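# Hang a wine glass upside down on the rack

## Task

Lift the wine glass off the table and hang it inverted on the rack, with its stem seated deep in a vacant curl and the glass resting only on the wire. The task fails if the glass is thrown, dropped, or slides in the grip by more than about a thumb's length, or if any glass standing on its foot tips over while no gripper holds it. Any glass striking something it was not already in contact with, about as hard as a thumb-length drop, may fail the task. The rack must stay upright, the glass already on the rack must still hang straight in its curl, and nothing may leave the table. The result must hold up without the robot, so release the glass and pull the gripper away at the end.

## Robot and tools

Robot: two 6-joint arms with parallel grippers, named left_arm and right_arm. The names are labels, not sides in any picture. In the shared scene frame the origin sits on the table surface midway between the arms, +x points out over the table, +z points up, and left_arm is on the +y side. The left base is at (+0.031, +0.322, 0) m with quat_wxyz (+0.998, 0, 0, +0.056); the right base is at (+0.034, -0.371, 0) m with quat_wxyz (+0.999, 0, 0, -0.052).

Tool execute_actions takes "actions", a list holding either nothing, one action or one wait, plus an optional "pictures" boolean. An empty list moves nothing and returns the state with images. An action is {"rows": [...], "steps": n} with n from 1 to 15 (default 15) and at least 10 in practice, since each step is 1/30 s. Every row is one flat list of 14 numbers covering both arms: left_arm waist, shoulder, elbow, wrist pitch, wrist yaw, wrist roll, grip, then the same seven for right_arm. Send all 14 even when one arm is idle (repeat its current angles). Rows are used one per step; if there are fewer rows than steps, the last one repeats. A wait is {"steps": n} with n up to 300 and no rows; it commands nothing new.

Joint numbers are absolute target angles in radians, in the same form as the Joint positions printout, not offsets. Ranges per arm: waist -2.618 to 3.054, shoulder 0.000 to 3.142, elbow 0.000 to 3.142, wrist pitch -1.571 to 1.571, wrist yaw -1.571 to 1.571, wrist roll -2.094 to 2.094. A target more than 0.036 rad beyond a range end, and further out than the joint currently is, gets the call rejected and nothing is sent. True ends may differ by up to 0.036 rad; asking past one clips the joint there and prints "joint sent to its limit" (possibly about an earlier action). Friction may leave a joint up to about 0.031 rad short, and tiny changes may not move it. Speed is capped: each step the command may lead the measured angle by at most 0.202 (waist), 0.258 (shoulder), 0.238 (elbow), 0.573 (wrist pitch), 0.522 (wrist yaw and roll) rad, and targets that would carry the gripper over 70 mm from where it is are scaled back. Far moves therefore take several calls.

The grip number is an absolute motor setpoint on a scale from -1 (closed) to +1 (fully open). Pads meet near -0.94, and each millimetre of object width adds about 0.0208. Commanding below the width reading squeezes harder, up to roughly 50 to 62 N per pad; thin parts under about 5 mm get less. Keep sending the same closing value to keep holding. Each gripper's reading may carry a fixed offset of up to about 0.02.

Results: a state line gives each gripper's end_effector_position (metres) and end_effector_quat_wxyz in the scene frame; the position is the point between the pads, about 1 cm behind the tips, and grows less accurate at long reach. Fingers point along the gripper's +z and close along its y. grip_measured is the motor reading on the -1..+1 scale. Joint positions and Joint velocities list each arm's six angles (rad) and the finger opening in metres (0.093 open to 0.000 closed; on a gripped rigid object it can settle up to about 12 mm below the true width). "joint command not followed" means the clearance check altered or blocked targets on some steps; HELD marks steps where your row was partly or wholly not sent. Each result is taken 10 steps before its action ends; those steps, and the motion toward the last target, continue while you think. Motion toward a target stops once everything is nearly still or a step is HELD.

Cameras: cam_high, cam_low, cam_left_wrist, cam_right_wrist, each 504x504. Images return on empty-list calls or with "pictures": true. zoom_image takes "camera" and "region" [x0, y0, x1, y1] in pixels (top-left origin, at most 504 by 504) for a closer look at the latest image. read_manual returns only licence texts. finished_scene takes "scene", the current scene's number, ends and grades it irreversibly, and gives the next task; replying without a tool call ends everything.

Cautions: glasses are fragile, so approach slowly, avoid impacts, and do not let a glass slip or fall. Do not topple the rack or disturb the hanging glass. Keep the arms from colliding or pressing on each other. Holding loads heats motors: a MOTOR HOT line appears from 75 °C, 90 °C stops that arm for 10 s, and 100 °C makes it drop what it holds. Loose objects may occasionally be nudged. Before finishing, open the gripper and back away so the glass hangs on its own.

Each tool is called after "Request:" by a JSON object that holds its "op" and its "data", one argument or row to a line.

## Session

Request:
{"op": "execute_actions", "data": {
  "actions": []
}}

Scene clock: 0.00 s of 4800.00 s.
left_arm: end_effector_position=(+0.4498, +0.4185, +0.1163) grip_measured=+0.988 end_effector_quat_wxyz=(-0.368, +0.715, -0.544, +0.241) | right_arm: end_effector_position=(+0.1171, -0.6729, +0.2247) grip_measured=+1.000 end_effector_quat_wxyz=(+0.542, +0.557, +0.534, +0.333)
Joint positions: left_arm=[ 0.063  1.546  0.846  0.033 -0.13  -1.602  0.093] | right_arm=[-1.755  1.632  1.204 -1.306 -1.376 -0.379  0.093]
Joint velocities: left_arm=[-0.002  0.012 -0.002 -0.037 -0.007  0.051 -0.001] | right_arm=[-0.017 -0.017  0.017  0.022 -0.081 -0.037  0.   ]
Motor temperatures (°C, as the motors report them): left_arm=[22 23 25 26 24 25] | right_arm=[22 23 22 23 23 23]
camera_calibration (this result's frames):
cam_left_wrist: T_world_to_cam=[[0.578715, 0.137272, 0.803894, -0.417115], [-0.0596769, -0.975961, 0.209614, 0.451415], [0.813344, -0.169281, -0.556611, -0.152946], [0, 0, 0, 1]] pos_world=[0.392727, 0.471931, 0.155562]
cam_right_wrist: T_world_to_cam=[[-0.225271, -0.179881, -0.957547, 0.120634], [-0.202431, 0.970003, -0.134597, 0.745635], [0.953035, 0.163516, -0.254927, 0.131767], [0, 0, 0, 1]] pos_world=[0.0525363, -0.723115, 0.249464]

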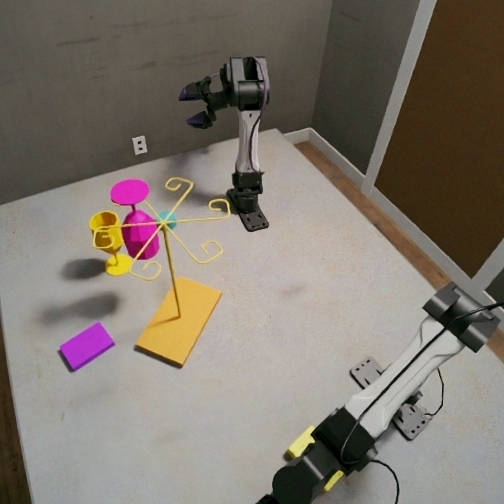

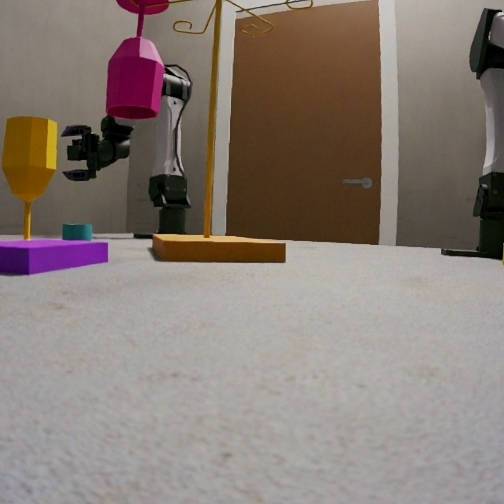

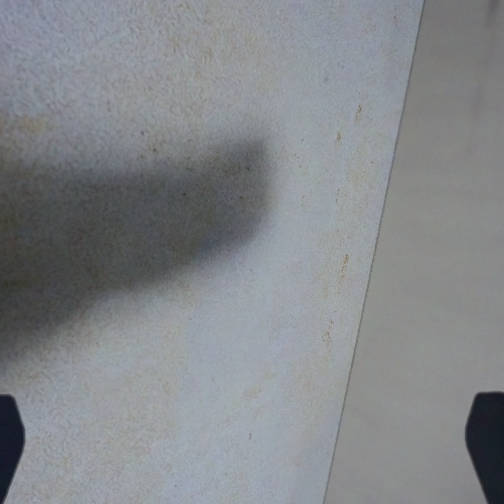

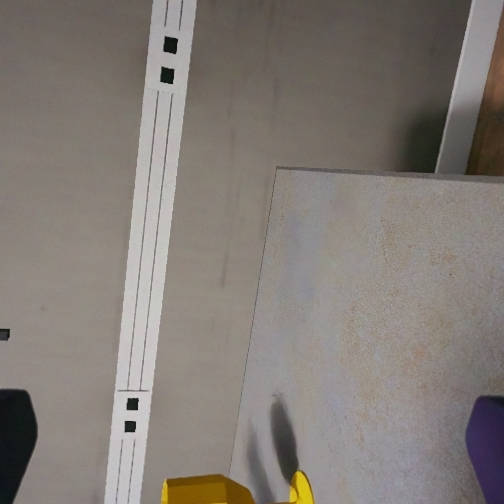

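Request:
{"op": "execute_actions", "data": {
  "actions": [
    {"rows":[[0.063,1.546,0.846,0.033,-0.13,-1.602,1,-0.6,2.14,1.85,-1.26,-1.57,-1.57,1]]}
  ]
}}

Request:
{"op": "execute_actions", "data": {
  "actions": [
    {"steps":30}
  ]
}}

Request:
{"op": "execute_actions", "data": {
  "actions": [
    {"rows":[[0.063,1.546,0.846,0.033,-0.13,-1.602,1,-0.17,2.13,1.86,-1.27,-1.57,-1.57,1]]}
  ]
}}

Request:
{"op": "execute_actions", "data": {
  "actions": [
    {"steps":30}
  ],
  "pictures": true
}}

Request:
{"op": "zoom_image", "data": {
  "camera": "cam_high",
  "region": [80,120,250,290]
}}

Scene clock: 0.70 s of 4800.00 s.
left_arm: end_effector_position=(+0.4498, +0.4185, +0.1163) grip_measured=+0.988 end_effector_quat_wxyz=(-0.368, +0.715, -0.544, +0.241) | right_arm: end_effector_position=(+0.1822, -0.7323, +0.2311) grip_measured=+1.000 end_effector_quat_wxyz=(+0.612, +0.342, +0.652, +0.287)
Joint positions: left_arm=[ 0.063  1.546  0.846  0.033 -0.13  -1.602  0.093] | right_arm=[-1.523  1.94   1.538 -1.295 -1.484 -0.775  0.093]
Joint velocities: left_arm=[ 0.002  0.027  0.012 -0.007  0.007 -0.051 -0.001] | right_arm=[ 1.482  2.02   2.015  0.359 -0.52  -2.147  0.   ]
Motor temperatures (°C, as the motors report them): left_arm=[22 23 25 26 24 25] | right_arm=[22 23 22 23 23 23]
Steps of this call (steps 1 to 16: nothing new was sent; steps 17 to 21: the first 5 steps of this action). Readings (joint positions):
17: left_arm=[0.063 1.546 0.846 0.033 -0.130 -1.602] | right_arm=[-1.733 1.663 1.239 -1.330 -1.390 -0.450]
18: left_arm=[0.063 1.546 0.846 0.033 -0.130 -1.602] | right_arm=[-1.685 1.725 1.312 -1.329 -1.420 -0.534]
20: left_arm=[0.063 1.546 0.846 0.033 -0.130 -1.602] | right_arm=[-1.576 1.869 1.466 -1.304 -1.467 -0.697]
21: the state above

Scene clock: 1.70 s of 4800.00 s.
left_arm: end_effector_position=(+0.4498, +0.4185, +0.1163) grip_measured=+0.988 end_effector_quat_wxyz=(-0.368, +0.715, -0.544, +0.241) | right_arm: end_effector_position=(+0.4604, -0.5120, +0.2367) grip_measured=+1.000 end_effector_quat_wxyz=(+0.636, -0.294, +0.647, +0.300)
Joint positions: left_arm=[ 0.063  1.546  0.846  0.033 -0.13  -1.602  0.093] | right_arm=[-0.601  2.154  1.83  -1.251 -1.56  -1.561  0.093]
Joint velocities: left_arm=[-0.012 -0.017 -0.017  0.037 -0.022 -0.007 -0.   ] | right_arm=[ 0.007  0.007 -0.007 -0.051 -0.022 -0.081  0.   ]
Motor temperatures (°C, as the motors report them): left_arm=[22 23 25 26 24 25] | right_arm=[22 23 22 23 24 23]
Kept back: nothing.
Steps of this call (steps 1 to 10: the last 10 steps of your previous action; steps 11 to 30: the robot went on to your last target). Readings (joint positions):
1: left_arm=[0.063 1.546 0.846 0.033 -0.130 -1.602] | right_arm=[-1.469 2.008 1.608 -1.287 -1.496 -0.856]
2: left_arm=[0.063 1.546 0.846 0.033 -0.130 -1.602] | right_arm=[-1.416 2.067 1.676 -1.278 -1.505 -0.938]
4: left_arm=[0.063 1.546 0.846 0.033 -0.130 -1.602] | right_arm=[-1.306 2.138 1.765 -1.256 -1.518 -1.102]
8: left_arm=[0.063 1.546 0.846 0.033 -0.130 -1.602] | right_arm=[-1.074 2.154 1.817 -1.248 -1.537 -1.332]
30: the state above

Scene clock: 1.87 s of 4800.00 s.
left_arm: end_effector_position=(+0.4498, +0.4185, +0.1163) grip_measured=+0.988 end_effector_quat_wxyz=(-0.368, +0.715, -0.544, +0.241) | right_arm: end_effector_position=(+0.4793, -0.4307, +0.2369) grip_measured=+1.000 end_effector_quat_wxyz=(+0.606, -0.353, +0.617, +0.358)
Joint positions: left_arm=[ 0.063  1.546  0.846  0.033 -0.13  -1.602  0.093] | right_arm=[-0.415  2.154  1.83  -1.251 -1.561 -1.561  0.093]
Joint velocities: left_arm=[ 0.002 -0.022 -0.002 -0.022  0.037 -0.081  0.   ] | right_arm=[ 1.556 -0.012  0.007 -0.022  0.007 -0.051  0.   ]
Motor temperatures (°C, as the motors report them): left_arm=[22 23 25 26 24 25] | right_arm=[22 23 22 23 24 23]
Steps of this call (steps 1 to 5: the first 5 steps of this action). Readings (joint positions):
1: left_arm=[0.063 1.546 0.846 0.033 -0.130 -1.602] | right_arm=[-0.587 2.154 1.830 -1.251 -1.561 -1.561]
2: left_arm=[0.063 1.546 0.846 0.033 -0.130 -1.602] | right_arm=[-0.561 2.154 1.830 -1.251 -1.561 -1.561]
4: left_arm=[0.063 1.546 0.846 0.033 -0.130 -1.602] | right_arm=[-0.469 2.154 1.830 -1.251 -1.561 -1.561]
5: the state above

Scene clock: 2.87 s of 4800.00 s.
left_arm: end_effector_position=(+0.4498, +0.4185, +0.1163) grip_measured=+0.988 end_effector_quat_wxyz=(-0.368, +0.715, -0.544, +0.241) | right_arm: end_effector_position=(+0.4810, -0.3216, +0.2396) grip_measured=+1.000 end_effector_quat_wxyz=(+0.559, -0.426, +0.569, +0.428)
Joint positions: left_arm=[ 0.063  1.546  0.846  0.033 -0.13  -1.602  0.093] | right_arm=[-0.171  2.154  1.84  -1.259 -1.561 -1.563  0.093]
Joint velocities: left_arm=[-0.007 -0.002 -0.007 -0.051 -0.051  0.125 -0.001] | right_arm=[-0.002 -0.007 -0.002 -0.007 -0.037 -0.037  0.   ]
Motor temperatures (°C, as the motors report them): left_arm=[22 23 26 26 24 25] | right_arm=[22 24 22 23 24 23]
Kept back: nothing.
Steps of this call (steps 1 to 10: the last 10 steps of your previous action; steps 11 to 30: the robot went on to your last target). Readings (joint positions):
1: left_arm=[0.063 1.546 0.846 0.033 -0.130 -1.602] | right_arm=[-0.358 2.154 1.830 -1.251 -1.561 -1.561]
2: left_arm=[0.063 1.546 0.846 0.033 -0.130 -1.602] | right_arm=[-0.300 2.154 1.830 -1.251 -1.561 -1.561]
4: left_arm=[0.063 1.546 0.846 0.033 -0.130 -1.602] | right_arm=[-0.195 2.154 1.834 -1.252 -1.561 -1.562]
8: left_arm=[0.063 1.546 0.846 0.033 -0.130 -1.602] | right_arm=[-0.127 2.154 1.840 -1.257 -1.561 -1.563]
30: the state above
All arms were judged still, so your last target was given up. Only a new action makes them travel on or press farther. Fingers that are still opening or closing keep moving.
camera_calibration (this result's frames):
cam_left_wrist: T_world_to_cam=[[0.578715, 0.137272, 0.803894, -0.417115], [-0.0596769, -0.975961, 0.209614, 0.451415], [0.813344, -0.169281, -0.556611, -0.152946], [0, 0, 0, 1]] pos_world=[0.392727, 0.471931, 0.155562]
cam_right_wrist: T_world_to_cam=[[0.966026, -0.258211, 0.0110331, -0.550167], [-0.0976125, -0.404054, -0.909512, 0.17391], [0.239304, 0.877535, -0.415531, 0.342687], [0, 0, 0, 1]] pos_world=[0.466445, -0.37251, 0.306641]

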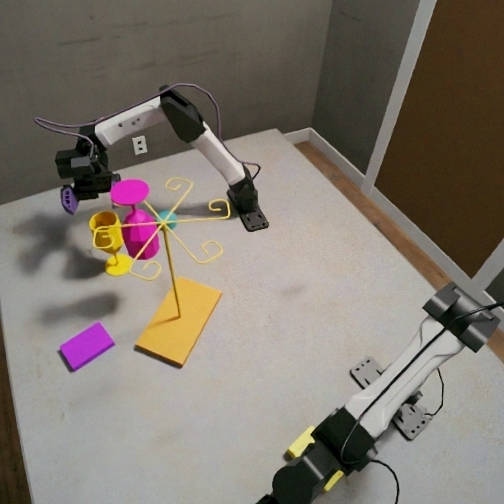

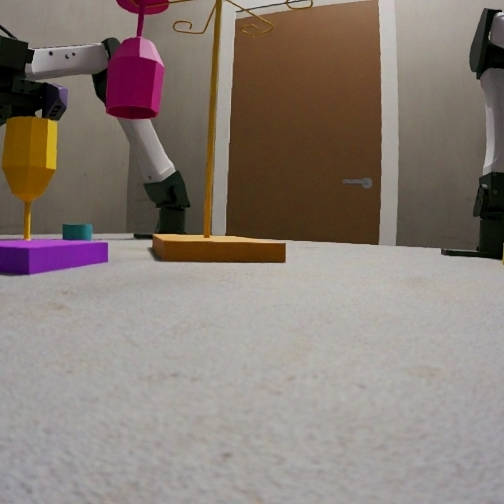

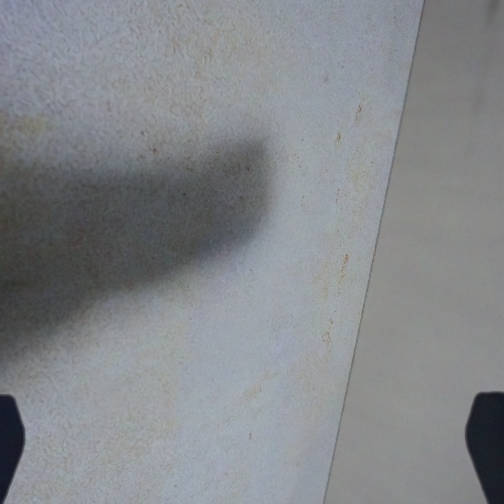

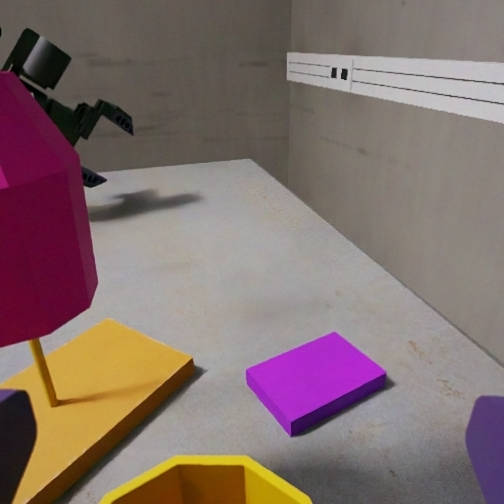

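Region (80, 120, 250, 290) of cam_high's 504x504 image, scaled by 2.965, with more detail than that image has.

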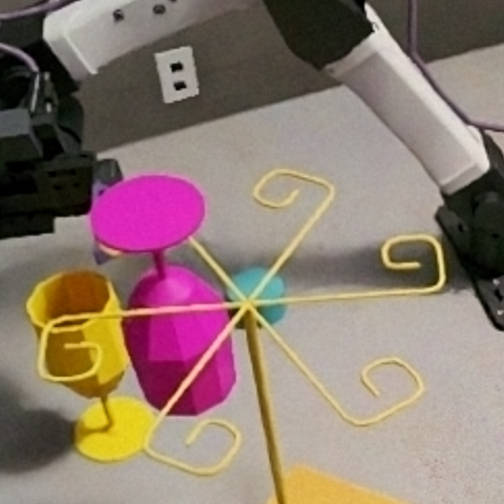

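Request:
{"op": "execute_actions", "data": {
  "actions": [
    {"rows":[[0.063,1.546,0.846,0.033,-0.13,-1.602,1,-0.13,2.11,1.76,-1.205,-1.57,-1.57,1]]}
  ]
}}

Request:
{"op": "execute_actions", "data": {
  "actions": [
    {"rows":[[0.063,1.546,0.846,0.033,-0.13,-1.602,1,-0.13,2.15,1.69,-1.12,-1.57,-1.57,1]]}
  ]
}}

Request:
{"op": "execute_actions", "data": {
  "actions": [
    {"rows":[[0.063,1.546,0.846,0.033,-0.13,-1.602,1,-0.13,2.17,1.632,-1.04,-1.57,-1.57,1]]}
  ]
}}

Request:
{"op": "execute_actions", "data": {
  "actions": [
    {"steps":20}
  ],
  "pictures": true
}}

Scene clock: 3.90 s of 4800.00 s.
left_arm: end_effector_position=(+0.4498, +0.4185, +0.1163) grip_measured=+0.988 end_effector_quat_wxyz=(-0.368, +0.715, -0.544, +0.241) | right_arm: end_effector_position=(+0.4726, -0.3056, +0.2332) grip_measured=+1.000 end_effector_quat_wxyz=(+0.550, -0.431, +0.564, +0.440)
Joint positions: left_arm=[ 0.063  1.546  0.846  0.033 -0.13  -1.602  0.093] | right_arm=[-0.139  2.132  1.779 -1.233 -1.563 -1.564  0.093]
Joint velocities: left_arm=[-0.012 -0.017  0.002 -0.037  0.007  0.051  0.001] | right_arm=[ 0.188  0.002 -0.1    0.066  0.066  0.007  0.   ]
Motor temperatures (°C, as the motors report them): left_arm=[22 23 26 26 24 25] | right_arm=[22 24 22 23 24 23]
Steps of this call (steps 1 to 26: nothing new was sent; steps 27 to 31: the first 5 steps of this action). Readings (joint positions):
27: left_arm=[0.063 1.546 0.846 0.033 -0.130 -1.602] | right_arm=[-0.168 2.149 1.827 -1.246 -1.563 -1.563]
28: left_arm=[0.063 1.546 0.846 0.033 -0.130 -1.602] | right_arm=[-0.163 2.140 1.806 -1.239 -1.563 -1.564]
30: left_arm=[0.063 1.546 0.846 0.033 -0.130 -1.602] | right_arm=[-0.147 2.132 1.783 -1.235 -1.563 -1.564]
31: the state above

Scene clock: 4.40 s of 4800.00 s.
left_arm: end_effector_position=(+0.4498, +0.4185, +0.1163) grip_measured=+0.988 end_effector_quat_wxyz=(-0.368, +0.715, -0.544, +0.241) | right_arm: end_effector_position=(+0.4702, -0.3012, +0.2130) grip_measured=+1.000 end_effector_quat_wxyz=(+0.547, -0.430, +0.562, +0.447)
Joint positions: left_arm=[ 0.063  1.546  0.846  0.033 -0.13  -1.602  0.093] | right_arm=[-0.13   2.141  1.707 -1.162 -1.569 -1.564  0.093]
Joint velocities: left_arm=[ 0.002 -0.012  0.012 -0.022 -0.037  0.007 -0.001] | right_arm=[-0.017  0.11  -0.164  0.183 -0.007 -0.022  0.   ]
Motor temperatures (°C, as the motors report them): left_arm=[22 23 26 26 24 25] | right_arm=[22 25 22 23 24 23]
Steps of this call (steps 1 to 10: the last 10 steps of your previous action; steps 11 to 15: the first 5 steps of this action). Readings (joint positions):
11: left_arm=[0.063 1.546 0.846 0.033 -0.130 -1.602] | right_arm=[-0.130 2.131 1.762 -1.201 -1.567 -1.564]
12: left_arm=[0.063 1.546 0.846 0.033 -0.130 -1.602] | right_arm=[-0.130 2.131 1.746 -1.186 -1.569 -1.564]
14: left_arm=[0.063 1.546 0.846 0.033 -0.130 -1.602] | right_arm=[-0.130 2.137 1.715 -1.168 -1.569 -1.564]
15: the state above

Scene clock: 4.90 s of 4800.00 s.
left_arm: end_effector_position=(+0.4498, +0.4185, +0.1163) grip_measured=+0.988 end_effector_quat_wxyz=(-0.368, +0.715, -0.544, +0.241) | right_arm: end_effector_position=(+0.4702, -0.3012, +0.1925) grip_measured=+1.000 end_effector_quat_wxyz=(+0.550, -0.431, +0.560, +0.445)
Joint positions: left_arm=[ 0.063  1.546  0.846  0.033 -0.13  -1.602  0.093] | right_arm=[-0.13   2.158  1.65  -1.081 -1.572 -1.565  0.093]
Joint velocities: left_arm=[-0.002 -0.002  0.007 -0.066  0.007  0.037 -0.   ] | right_arm=[-0.002  0.115 -0.139  0.139  0.051 -0.022  0.   ]
Motor temperatures (°C, as the motors report them): left_arm=[22 23 26 27 24 25] | right_arm=[22 25 22 23 24 23]
Steps of this call (steps 1 to 10: the last 10 steps of your previous action; steps 11 to 15: the first 5 steps of this action). Readings (joint positions):
11: left_arm=[0.063 1.546 0.846 0.033 -0.130 -1.602] | right_arm=[-0.130 2.147 1.691 -1.119 -1.570 -1.564]
12: left_arm=[0.063 1.546 0.846 0.033 -0.130 -1.602] | right_arm=[-0.130 2.147 1.679 -1.104 -1.572 -1.565]
14: left_arm=[0.063 1.546 0.846 0.033 -0.130 -1.602] | right_arm=[-0.130 2.154 1.656 -1.086 -1.572 -1.565]
15: the state above

Scene clock: 5.57 s of 4800.00 s.
left_arm: end_effector_position=(+0.4498, +0.4185, +0.1163) grip_measured=+0.988 end_effector_quat_wxyz=(-0.368, +0.715, -0.544, +0.241) | right_arm: end_effector_position=(+0.4719, -0.3016, +0.1884) grip_measured=+1.000 end_effector_quat_wxyz=(+0.553, -0.436, +0.557, +0.441)
Joint positions: left_arm=[ 0.063  1.546  0.846  0.033 -0.13  -1.602  0.093] | right_arm=[-0.13   2.165  1.644 -1.053 -1.572 -1.565  0.093]
Joint velocities: left_arm=[-0.007 -0.002  0.022  0.022 -0.022  0.007 -0.   ] | right_arm=[-0.012  0.007 -0.012 -0.022  0.066 -0.051  0.   ]
Motor temperatures (°C, as the motors report them): left_arm=[22 24 26 27 24 25] | right_arm=[22 25 22 23 24 23]
Kept back: nothing.
Steps of this call (steps 1 to 10: the last 10 steps of your previous action; steps 11 to 20: the robot went on to your last target). Readings (joint positions):
1: left_arm=[0.063 1.546 0.846 0.033 -0.130 -1.602] | right_arm=[-0.130 2.162 1.646 -1.076 -1.572 -1.565]
2: left_arm=[0.063 1.546 0.846 0.033 -0.130 -1.602] | right_arm=[-0.130 2.164 1.645 -1.072 -1.572 -1.565]
4: left_arm=[0.063 1.546 0.846 0.033 -0.130 -1.602] | right_arm=[-0.130 2.165 1.644 -1.066 -1.572 -1.565]
8: left_arm=[0.063 1.546 0.846 0.033 -0.130 -1.602] | right_arm=[-0.130 2.165 1.644 -1.057 -1.572 -1.565]
20: the state above
camera_calibration (this result's frames):
cam_left_wrist: T_world_to_cam=[[0.578715, 0.137272, 0.803894, -0.417115], [-0.0596769, -0.975961, 0.209614, 0.451415], [0.813344, -0.169281, -0.556611, -0.152946], [0, 0, 0, 1]] pos_world=[0.392727, 0.471931, 0.155562]
cam_right_wrist: T_world_to_cam=[[0.9758, -0.218339, 0.0119356, -0.528421], [-0.0780467, -0.398756, -0.91373, 0.127711], [0.204262, 0.890686, -0.406147, 0.324815], [0, 0, 0, 1]] pos_world=[0.459254, -0.353757, 0.254923]

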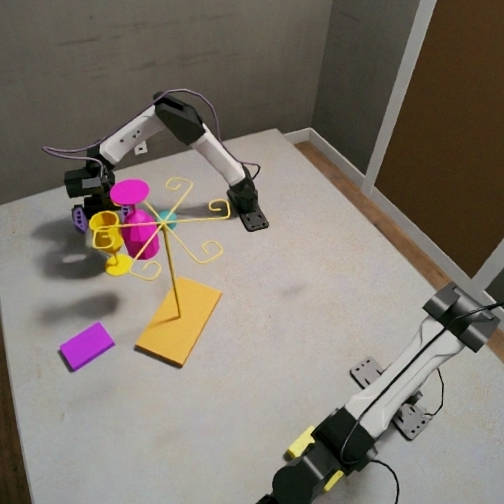

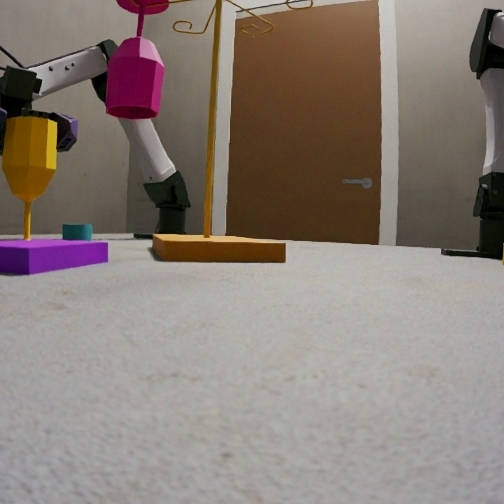

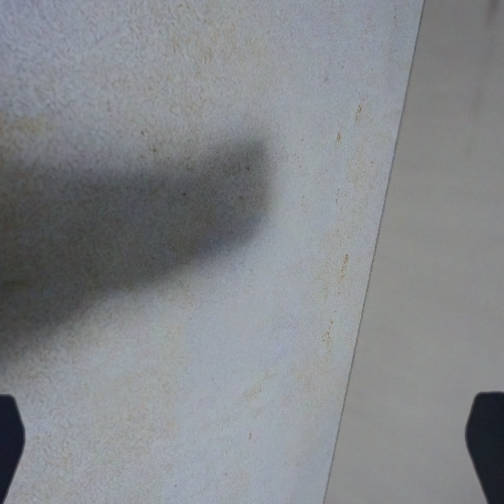

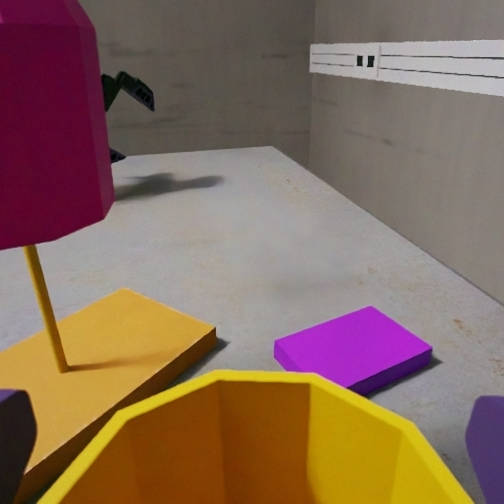

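Request:
{"op": "execute_actions", "data": {
  "actions": [
    {"rows":[[0.063,1.546,0.846,0.033,-0.13,-1.602,1,-0.13,2.2,1.6,-0.97,-1.57,-1.57,1]]}
  ]
}}

Request:
{"op": "execute_actions", "data": {
  "actions": [
    {"rows":[[0.063,1.546,0.846,0.033,-0.13,-1.602,1,-0.13,2.23,1.565,-0.91,-1.57,-1.57,1]]}
  ]
}}

Request:
{"op": "execute_actions", "data": {
  "actions": [
    {"rows":[[0.063,1.546,0.846,0.033,-0.13,-1.602,1,-0.13,2.23,1.565,-0.91,-1.57,-1.57,0]]}
  ]
}}

Request:
{"op": "execute_actions", "data": {
  "actions": [
    {"rows":[[0.063,1.546,0.846,0.033,-0.13,-1.602,1,-0.16,2.15,1.67,-1.06,-1.57,-1.57,0]]}
  ]
}}

Request:
{"op": "execute_actions", "data": {
  "actions": [
    {"rows":[[0.063,1.546,0.846,0.033,-0.13,-1.602,1,-0.6,2.0,1.75,-1.3,-1.57,-1.57,0]]}
  ]
}}

Request:
{"op": "execute_actions", "data": {
  "actions": [
    {"rows":[[0.063,1.546,0.846,0.033,-0.13,-1.602,1,-1.0,1.6,1.4,-1.37,-1.57,-1.57,0]]}
  ]
}}

Request:
{"op": "execute_actions", "data": {
  "actions": [
    {"rows":[[0.063,1.546,0.846,0.033,-0.13,-1.602,1,-1.0,1.6,1.4,-1.37,1.57,-1.57,0]]}
  ]
}}

Request:
{"op": "execute_actions", "data": {
  "actions": [
    {"steps":50}
  ]
}}

Request:
{"op": "execute_actions", "data": {
  "actions": [
    {"rows":[[0.063,1.546,0.846,0.033,-0.13,-1.602,1,1.6,1.25,0.9,-1.22,1.57,-1.57,0]]}
  ]
}}

Request:
{"op": "execute_actions", "data": {
  "actions": [
    {"steps":55}
  ]
}}

Request:
{"op": "execute_actions", "data": {
  "actions": [
    {"rows":[[0.063,1.546,0.846,0.033,-0.13,-1.602,1,1.595,1.45,1.04,-1.14,1.59,-1.57,0]]}
  ]
}}

Request:
{"op": "execute_actions", "data": {
  "actions": [
    {"steps":25}
  ],
  "pictures": true
}}

Request:
{"op": "zoom_image", "data": {
  "camera": "cam_high",
  "region": [80,120,250,290]
}}

Scene clock: 7.40 s of 4800.00 s.
left_arm: end_effector_position=(+0.4498, +0.4185, +0.1163) grip_measured=+0.988 end_effector_quat_wxyz=(-0.368, +0.715, -0.544, +0.241) | right_arm: end_effector_position=(+0.4728, -0.3018, +0.1761) grip_measured=+1.000 end_effector_quat_wxyz=(+0.555, -0.437, +0.555, +0.440)
Joint positions: left_arm=[ 0.063  1.546  0.846  0.033 -0.13  -1.602  0.093] | right_arm=[-0.13   2.182  1.619 -1.006 -1.572 -1.565  0.093]
Joint velocities: left_arm=[ 0.007 -0.002  0.002 -0.022  0.007  0.037  0.   ] | right_arm=[ 0.002  0.149 -0.095  0.139  0.037 -0.066  0.   ]
Motor temperatures (°C, as the motors report them): left_arm=[22 24 26 27 24 25] | right_arm=[22 25 22 23 24 23]
Steps of this call (steps 1 to 15: the robot went on to your last target; steps 16 to 50: nothing new was sent; steps 51 to 55: the first 5 steps of this action). Readings (joint positions):
51: left_arm=[0.063 1.546 0.846 0.033 -0.130 -1.602] | right_arm=[-0.130 2.166 1.639 -1.041 -1.572 -1.565]
52: left_arm=[0.063 1.546 0.846 0.033 -0.130 -1.602] | right_arm=[-0.130 2.167 1.633 -1.028 -1.572 -1.565]
54: left_arm=[0.063 1.546 0.846 0.033 -0.130 -1.602] | right_arm=[-0.130 2.176 1.623 -1.011 -1.572 -1.565]
55: the state above

Scene clock: 7.90 s of 4800.00 s.
left_arm: end_effector_position=(+0.4498, +0.4185, +0.1163) grip_measured=+0.988 end_effector_quat_wxyz=(-0.368, +0.715, -0.544, +0.241) | right_arm: end_effector_position=(+0.4735, -0.3020, +0.1562) grip_measured=+1.000 end_effector_quat_wxyz=(+0.554, -0.436, +0.555, +0.440)
Joint positions: left_arm=[ 0.063  1.546  0.846  0.033 -0.13  -1.602  0.093] | right_arm=[-0.13   2.212  1.585 -0.943 -1.573 -1.565  0.093]
Joint velocities: left_arm=[-0.027 -0.007 -0.012  0.022 -0.051 -0.037 -0.   ] | right_arm=[-0.007  0.193 -0.1    0.139  0.051  0.051  0.   ]
Motor temperatures (°C, as the motors report them): left_arm=[22 24 26 27 24 25] | right_arm=[22 25 23 23 24 23]
Steps of this call (steps 1 to 10: the last 10 steps of your previous action; steps 11 to 15: the first 5 steps of this action). Readings (joint positions):
11: left_arm=[0.063 1.546 0.846 0.033 -0.130 -1.602] | right_arm=[-0.130 2.193 1.608 -0.974 -1.573 -1.565]
12: left_arm=[0.063 1.546 0.846 0.033 -0.130 -1.602] | right_arm=[-0.130 2.195 1.601 -0.962 -1.573 -1.565]
14: left_arm=[0.063 1.546 0.846 0.033 -0.130 -1.602] | right_arm=[-0.130 2.206 1.589 -0.947 -1.573 -1.565]
15: the state above

Scene clock: 8.40 s of 4800.00 s.
left_arm: end_effector_position=(+0.4498, +0.4185, +0.1163) grip_measured=+0.988 end_effector_quat_wxyz=(-0.368, +0.715, -0.544, +0.241) | right_arm: end_effector_position=(+0.4742, -0.3021, +0.1500) grip_measured=+0.518 end_effector_quat_wxyz=(+0.554, -0.437, +0.555, +0.440)
Joint positions: left_arm=[ 0.063  1.546  0.846  0.033 -0.13  -1.602  0.093] | right_arm=[-0.13   2.224  1.578 -0.923 -1.573 -1.565  0.07 ]
Joint velocities: left_arm=[-0.007  0.002 -0.022  0.037 -0.081 -0.007 -0.   ] | right_arm=[-0.002  0.012  0.002  0.007  0.007  0.007  0.   ]
Motor temperatures (°C, as the motors report them): left_arm=[22 24 26 27 24 25] | right_arm=[22 26 23 23 24 23]
Steps of this call (steps 1 to 10: the last 10 steps of your previous action; steps 11 to 15: the first 5 steps of this action). Readings (joint positions):
11: left_arm=[0.063 1.546 0.846 0.033 -0.130 -1.602] | right_arm=[-0.130 2.224 1.578 -0.924 -1.573 -1.565]
12: left_arm=[0.063 1.546 0.846 0.033 -0.130 -1.602] | right_arm=[-0.130 2.224 1.578 -0.924 -1.573 -1.565]
14: left_arm=[0.063 1.546 0.846 0.033 -0.130 -1.602] | right_arm=[-0.130 2.224 1.578 -0.923 -1.573 -1.565]
15: the state above

Scene clock: 8.90 s of 4800.00 s.
left_arm: end_effector_position=(+0.4498, +0.4185, +0.1163) grip_measured=+0.988 end_effector_quat_wxyz=(-0.368, +0.715, -0.544, +0.241) | right_arm: end_effector_position=(+0.4776, -0.3116, +0.1791) grip_measured=+0.518 end_effector_quat_wxyz=(+0.561, -0.440, +0.558, +0.426)
Joint positions: left_arm=[ 0.063  1.546  0.846  0.033 -0.13  -1.602  0.093] | right_arm=[-0.15   2.184  1.642 -1.007 -1.562 -1.566  0.07 ]
Joint velocities: left_arm=[-0.002  0.007  0.007  0.037  0.037 -0.007  0.001] | right_arm=[-0.129 -0.398  0.232 -0.212  0.037  0.007 -0.   ]
Motor temperatures (°C, as the motors report them): left_arm=[22 24 26 27 24 25] | right_arm=[22 26 23 23 24 23]
Steps of this call (steps 1 to 10: the last 10 steps of your previous action; steps 11 to 15: the first 5 steps of this action). Readings (joint positions):
11: left_arm=[0.063 1.546 0.846 0.033 -0.130 -1.602] | right_arm=[-0.132 2.221 1.590 -0.946 -1.568 -1.566]
12: left_arm=[0.063 1.546 0.846 0.033 -0.130 -1.602] | right_arm=[-0.136 2.218 1.606 -0.970 -1.563 -1.566]
14: left_arm=[0.063 1.546 0.846 0.033 -0.130 -1.602] | right_arm=[-0.145 2.197 1.633 -0.998 -1.562 -1.566]
15: the state above

Scene clock: 9.40 s of 4800.00 s.
left_arm: end_effector_position=(+0.4498, +0.4185, +0.1163) grip_measured=+0.988 end_effector_quat_wxyz=(-0.368, +0.715, -0.544, +0.241) | right_arm: end_effector_position=(+0.4690, -0.3744, +0.2259) grip_measured=+0.518 end_effector_quat_wxyz=(+0.587, -0.395, +0.595, +0.383)
Joint positions: left_arm=[ 0.063  1.546  0.846  0.033 -0.13  -1.602  0.093] | right_arm=[-0.303  2.09   1.691 -1.16  -1.552 -1.566  0.07 ]
Joint velocities: left_arm=[ 0.002 -0.002 -0.012 -0.037 -0.037  0.095 -0.   ] | right_arm=[-1.287 -0.52   0.291 -0.549 -0.037  0.022  0.   ]
Motor temperatures (°C, as the motors report them): left_arm=[22 24 26 27 24 25] | right_arm=[22 26 23 23 24 23]
Steps of this call (steps 1 to 10: the last 10 steps of your previous action; steps 11 to 15: the first 5 steps of this action). Readings (joint positions):
11: left_arm=[0.063 1.546 0.846 0.033 -0.130 -1.602] | right_arm=[-0.168 2.152 1.662 -1.066 -1.558 -1.566]
12: left_arm=[0.063 1.546 0.846 0.033 -0.130 -1.602] | right_arm=[-0.187 2.141 1.666 -1.095 -1.554 -1.566]
14: left_arm=[0.063 1.546 0.846 0.033 -0.130 -1.602] | right_arm=[-0.258 2.108 1.681 -1.142 -1.552 -1.566]
15: the state above

Scene clock: 9.90 s of 4800.00 s.
left_arm: end_effector_position=(+0.4498, +0.4185, +0.1163) grip_measured=+0.988 end_effector_quat_wxyz=(-0.368, +0.715, -0.544, +0.241) | right_arm: end_effector_position=(+0.3602, -0.5258, +0.2794) grip_measured=+0.518 end_effector_quat_wxyz=(+0.659, -0.211, +0.683, +0.235)
Joint positions: left_arm=[ 0.063  1.546  0.846  0.033 -0.13  -1.602  0.093] | right_arm=[-0.826  1.765  1.463 -1.309 -1.55  -1.568  0.07 ]
Joint velocities: left_arm=[ 0.017 -0.012  0.022  0.007 -0.037  0.022  0.   ] | right_arm=[-1.814 -1.614 -0.95  -0.388  0.081  0.037 -0.   ]
Motor temperatures (°C, as the motors report them): left_arm=[22 24 26 27 24 25] | right_arm=[22 26 23 23 24 23]
Steps of this call (steps 1 to 10: the last 10 steps of your previous action; steps 11 to 15: the first 5 steps of this action). Readings (joint positions):
11: left_arm=[0.063 1.546 0.846 0.033 -0.130 -1.602] | right_arm=[-0.639 1.987 1.700 -1.255 -1.558 -1.567]
12: left_arm=[0.063 1.546 0.846 0.033 -0.130 -1.602] | right_arm=[-0.664 1.939 1.630 -1.265 -1.556 -1.568]
14: left_arm=[0.063 1.546 0.846 0.033 -0.130 -1.602] | right_arm=[-0.763 1.822 1.503 -1.294 -1.551 -1.568]
15: the state above

Scene clock: 10.40 s of 4800.00 s.
left_arm: end_effector_position=(+0.4498, +0.4185, +0.1163) grip_measured=+0.988 end_effector_quat_wxyz=(-0.368, +0.715, -0.544, +0.241) | right_arm: end_effector_position=(+0.2929, -0.5573, +0.2396) grip_measured=+0.518 end_effector_quat_wxyz=(+0.504, -0.202, +0.833, +0.106)
Joint positions: left_arm=[ 0.063  1.546  0.846  0.033 -0.13  -1.602  0.093] | right_arm=[-1.006  1.594  1.414 -1.362 -1.083 -1.568  0.07 ]
Joint velocities: left_arm=[-0.027 -0.012  0.007 -0.022 -0.007  0.037  0.001] | right_arm=[-0.007  0.012 -0.012  0.022  2.908 -0.051  0.001]
Motor temperatures (°C, as the motors report them): left_arm=[22 24 27 27 24 25] | right_arm=[22 26 23 23 24 23]
Steps of this call (steps 1 to 10: the last 10 steps of your previous action; steps 11 to 15: the first 5 steps of this action). Readings (joint positions):
11: left_arm=[0.063 1.546 0.846 0.033 -0.130 -1.602] | right_arm=[-1.006 1.593 1.414 -1.358 -1.491 -1.568]
12: left_arm=[0.063 1.546 0.846 0.033 -0.130 -1.602] | right_arm=[-1.006 1.592 1.414 -1.360 -1.389 -1.568]
14: left_arm=[0.063 1.546 0.846 0.033 -0.130 -1.602] | right_arm=[-1.006 1.594 1.414 -1.361 -1.184 -1.568]
15: the state above

Scene clock: 12.07 s of 4800.00 s.
left_arm: end_effector_position=(+0.4498, +0.4185, +0.1163) grip_measured=+0.988 end_effector_quat_wxyz=(-0.368, +0.715, -0.544, +0.241) | right_arm: end_effector_position=(+0.0080, -0.6963, +0.3124) grip_measured=+0.518 end_effector_quat_wxyz=(+0.673, +0.155, -0.703, +0.168)
Joint positions: left_arm=[ 0.063  1.546  0.846  0.033 -0.13  -1.602  0.093] | right_arm=[-1.006  1.594  1.414 -1.364  1.534 -1.57   0.07 ]
Joint velocities: left_arm=[-0.007  0.002 -0.007  0.007 -0.022 -0.051  0.001] | right_arm=[ 0.017 -0.007  0.002  0.037 -0.022 -0.007 -0.002]
Motor temperatures (°C, as the motors report them): left_arm=[22 24 27 28 24 25] | right_arm=[22 26 23 23 24 23]
joint sent to its limit (right arm) — the command would take joint 5 (wrist yaw) past its upper limit, so that joint was sent only as far as its limit.
Kept back: nothing.
Steps of this call (steps 1 to 10: the last 10 steps of your previous action; steps 11 to 50: the robot went on to your last target). Readings (joint positions):
1: left_arm=[0.063 1.546 0.846 0.033 -0.130 -1.602] | right_arm=[-1.006 1.594 1.414 -1.362 -0.982 -1.568]
2: left_arm=[0.063 1.546 0.846 0.033 -0.130 -1.602] | right_arm=[-1.006 1.594 1.414 -1.362 -0.881 -1.568]
4: left_arm=[0.063 1.546 0.846 0.033 -0.130 -1.602] | right_arm=[-1.006 1.594 1.414 -1.363 -0.680 -1.568]
8: left_arm=[0.063 1.546 0.846 0.033 -0.130 -1.602] | right_arm=[-1.006 1.594 1.414 -1.363 -0.281 -1.568]
50: the state above

Scene clock: 12.23 s of 4800.00 s.
left_arm: end_effector_position=(+0.4498, +0.4185, +0.1163) grip_measured=+0.988 end_effector_quat_wxyz=(-0.368, +0.715, -0.544, +0.241) | right_arm: end_effector_position=(+0.0597, -0.6314, +0.2871) grip_measured=+0.518 end_effector_quat_wxyz=(+0.635, +0.256, -0.668, +0.292)
Joint positions: left_arm=[ 0.063  1.546  0.846  0.033 -0.13  -1.602  0.093] | right_arm=[-0.672  1.278  1.032 -1.261  1.548 -1.57   0.07 ]
Joint velocities: left_arm=[-0.002  0.002  0.002  0.022 -0.037 -0.022 -0.   ] | right_arm=[ 2.259 -1.277 -1.888 -0.037  0.051  0.066 -0.001]
Motor temperatures (°C, as the motors report them): left_arm=[22 24 27 28 24 25] | right_arm=[22 26 23 23 24 23]
joint sent to its limit (right arm) — the command would take joint 5 (wrist yaw) past its upper limit, so that joint was sent only as far as its limit.
Steps of this call (steps 1 to 5: the first 5 steps of this action). Readings (joint positions):
1: left_arm=[0.063 1.546 0.846 0.033 -0.130 -1.602] | right_arm=[-0.981 1.557 1.365 -1.314 1.543 -1.570]
2: left_arm=[0.063 1.546 0.846 0.033 -0.130 -1.602] | right_arm=[-0.919 1.487 1.275 -1.283 1.542 -1.570]
4: left_arm=[0.063 1.546 0.846 0.033 -0.130 -1.602] | right_arm=[-0.754 1.332 1.103 -1.262 1.545 -1.570]
5: the state above

Scene clock: 14.07 s of 4800.00 s.
left_arm: end_effector_position=(+0.4498, +0.4185, +0.1163) grip_measured=+0.988 end_effector_quat_wxyz=(-0.368, +0.715, -0.544, +0.241) | right_arm: end_effector_position=(+0.2166, -0.1957, +0.2593) grip_measured=+0.519 end_effector_quat_wxyz=(+0.023, +0.716, -0.032, +0.697)
Joint positions: left_arm=[ 0.063  1.546  0.846  0.033 -0.13  -1.602  0.093] | right_arm=[ 1.596  1.25   0.906 -1.215  1.544 -1.57   0.07 ]
Joint velocities: left_arm=[-0.002 -0.012  0.007  0.007  0.051 -0.007  0.   ] | right_arm=[-0.002 -0.002 -0.007 -0.066 -0.022  0.066 -0.   ]
Motor temperatures (°C, as the motors report them): left_arm=[22 25 27 28 24 25] | right_arm=[22 26 23 23 24 23]
joint sent to its limit (right arm) — the command would take joint 5 (wrist yaw) past its upper limit, so that joint was sent only as far as its limit.
Kept back: nothing.
Steps of this call (steps 1 to 10: the last 10 steps of your previous action; steps 11 to 55: the robot went on to your last target). Readings (joint positions):
1: left_arm=[0.063 1.546 0.846 0.033 -0.130 -1.602] | right_arm=[-0.594 1.249 0.977 -1.262 1.547 -1.570]
2: left_arm=[0.063 1.546 0.846 0.033 -0.130 -1.602] | right_arm=[-0.517 1.244 0.942 -1.262 1.546 -1.570]
4: left_arm=[0.063 1.546 0.846 0.033 -0.130 -1.602] | right_arm=[-0.364 1.249 0.909 -1.253 1.540 -1.570]
8: left_arm=[0.063 1.546 0.846 0.033 -0.130 -1.602] | right_arm=[-0.058 1.250 0.906 -1.235 1.540 -1.570]
55: the state above

Scene clock: 14.23 s of 4800.00 s.
left_arm: end_effector_position=(+0.4498, +0.4185, +0.1163) grip_measured=+0.988 end_effector_quat_wxyz=(-0.368, +0.715, -0.544, +0.241) | right_arm: end_effector_position=(+0.2204, -0.1521, +0.2526) grip_measured=+0.519 end_effector_quat_wxyz=(+0.031, +0.715, -0.025, +0.698)
Joint positions: left_arm=[ 0.063  1.546  0.846  0.033 -0.13  -1.602  0.093] | right_arm=[ 1.595  1.438  1.021 -1.164  1.546 -1.57   0.07 ]
Joint velocities: left_arm=[ 0.002  0.012 -0.027  0.095 -0.066  0.022 -0.   ] | right_arm=[ 0.007  0.476 -0.022  0.286  0.007 -0.051 -0.001]
Motor temperatures (°C, as the motors report them): left_arm=[22 25 27 28 24 25] | right_arm=[22 26 23 23 24 23]
joint sent to its limit (right arm) — the command would take joint 5 (wrist yaw) past its upper limit, so that joint was sent only as far as its limit.
Steps of this call (steps 1 to 5: the first 5 steps of this action). Readings (joint positions):
1: left_arm=[0.063 1.546 0.846 0.033 -0.130 -1.602] | right_arm=[1.596 1.276 0.927 -1.225 1.542 -1.570]
2: left_arm=[0.063 1.546 0.846 0.033 -0.130 -1.602] | right_arm=[1.595 1.327 0.967 -1.217 1.544 -1.570]
4: left_arm=[0.063 1.546 0.846 0.033 -0.130 -1.602] | right_arm=[1.595 1.415 1.017 -1.177 1.546 -1.570]
5: the state above

Scene clock: 15.07 s of 4800.00 s.
left_arm: end_effector_position=(+0.4498, +0.4185, +0.1163) grip_measured=+0.988 end_effector_quat_wxyz=(-0.368, +0.715, -0.544, +0.241) | right_arm: end_effector_position=(+0.2206, -0.1491, +0.2491) grip_measured=+0.519 end_effector_quat_wxyz=(+0.032, +0.716, -0.024, +0.697)
Joint positions: left_arm=[ 0.063  1.546  0.846  0.033 -0.13  -1.602  0.093] | right_arm=[ 1.595  1.452  1.021 -1.151  1.544 -1.57   0.07 ]
Joint velocities: left_arm=[ 0.012  0.022 -0.022  0.037 -0.007  0.051 -0.   ] | right_arm=[-0.002 -0.002 -0.007 -0.022  0.037 -0.037 -0.001]
Motor temperatures (°C, as the motors report them): left_arm=[22 25 27 28 24 25] | right_arm=[22 26 23 23 24 23]
joint sent to its limit (right arm) — the command would take joint 5 (wrist yaw) past its upper limit, so that joint was sent only as far as its limit.
Kept back: nothing.
Steps of this call (steps 1 to 10: the last 10 steps of your previous action; steps 11 to 25: the robot went on to your last target). Readings (joint positions):
1: left_arm=[0.063 1.546 0.846 0.033 -0.130 -1.602] | right_arm=[1.595 1.449 1.021 -1.159 1.545 -1.570]
2: left_arm=[0.063 1.546 0.846 0.033 -0.130 -1.602] | right_arm=[1.595 1.452 1.021 -1.157 1.544 -1.570]
4: left_arm=[0.063 1.546 0.846 0.033 -0.130 -1.602] | right_arm=[1.595 1.452 1.021 -1.155 1.544 -1.570]
8: left_arm=[0.063 1.546 0.846 0.033 -0.130 -1.602] | right_arm=[1.595 1.452 1.021 -1.153 1.544 -1.570]
25: the state above
camera_calibration (this result's frames):
cam_left_wrist: T_world_to_cam=[[0.578715, 0.137272, 0.803894, -0.417115], [-0.0596769, -0.975961, 0.209614, 0.451415], [0.813344, -0.169281, -0.556611, -0.152946], [0, 0, 0, 1]] pos_world=[0.392727, 0.471931, 0.155562]
cam_right_wrist: T_world_to_cam=[[0.0921569, 0.995197, -0.0330139, 0.136447], [-0.378014, 0.0656392, 0.92347, -0.0979407], [0.921202, -0.0726245, 0.382248, -0.233243], [0, 0, 0, 1]] pos_world=[0.165266, -0.146302, 0.184106]

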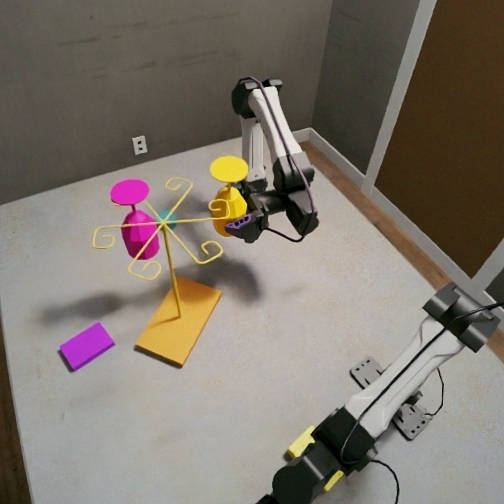

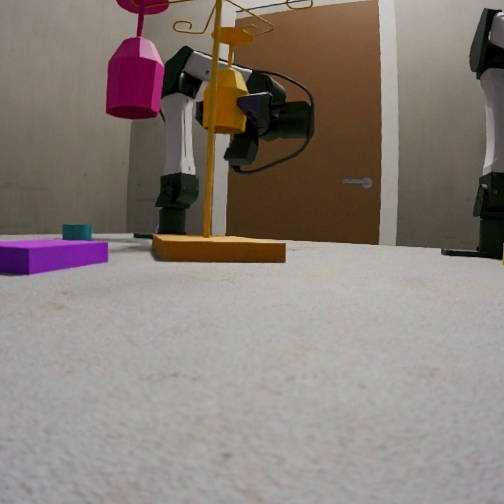

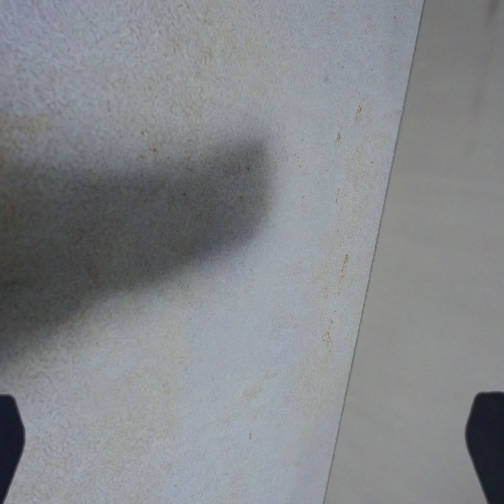

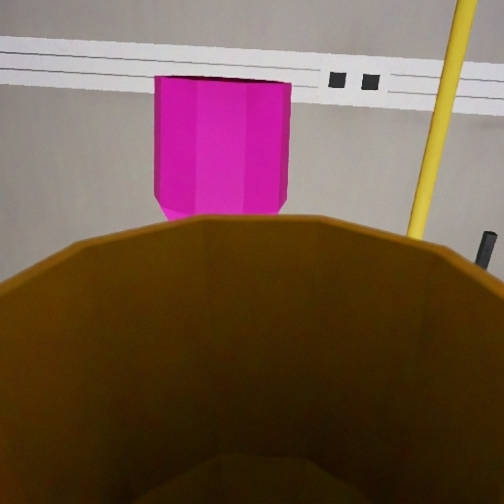

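Region (80, 120, 250, 290) of cam_high's 504x504 image, scaled by 2.965, with more detail than that image has.

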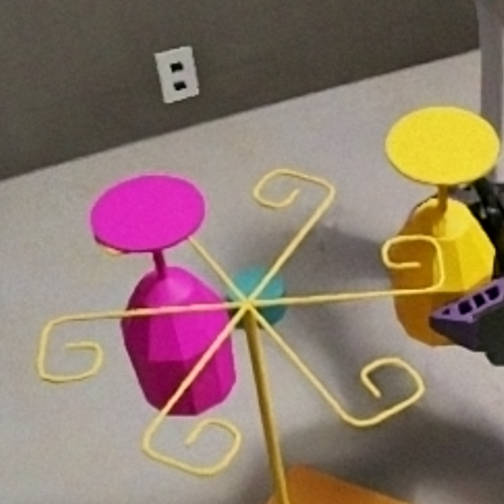

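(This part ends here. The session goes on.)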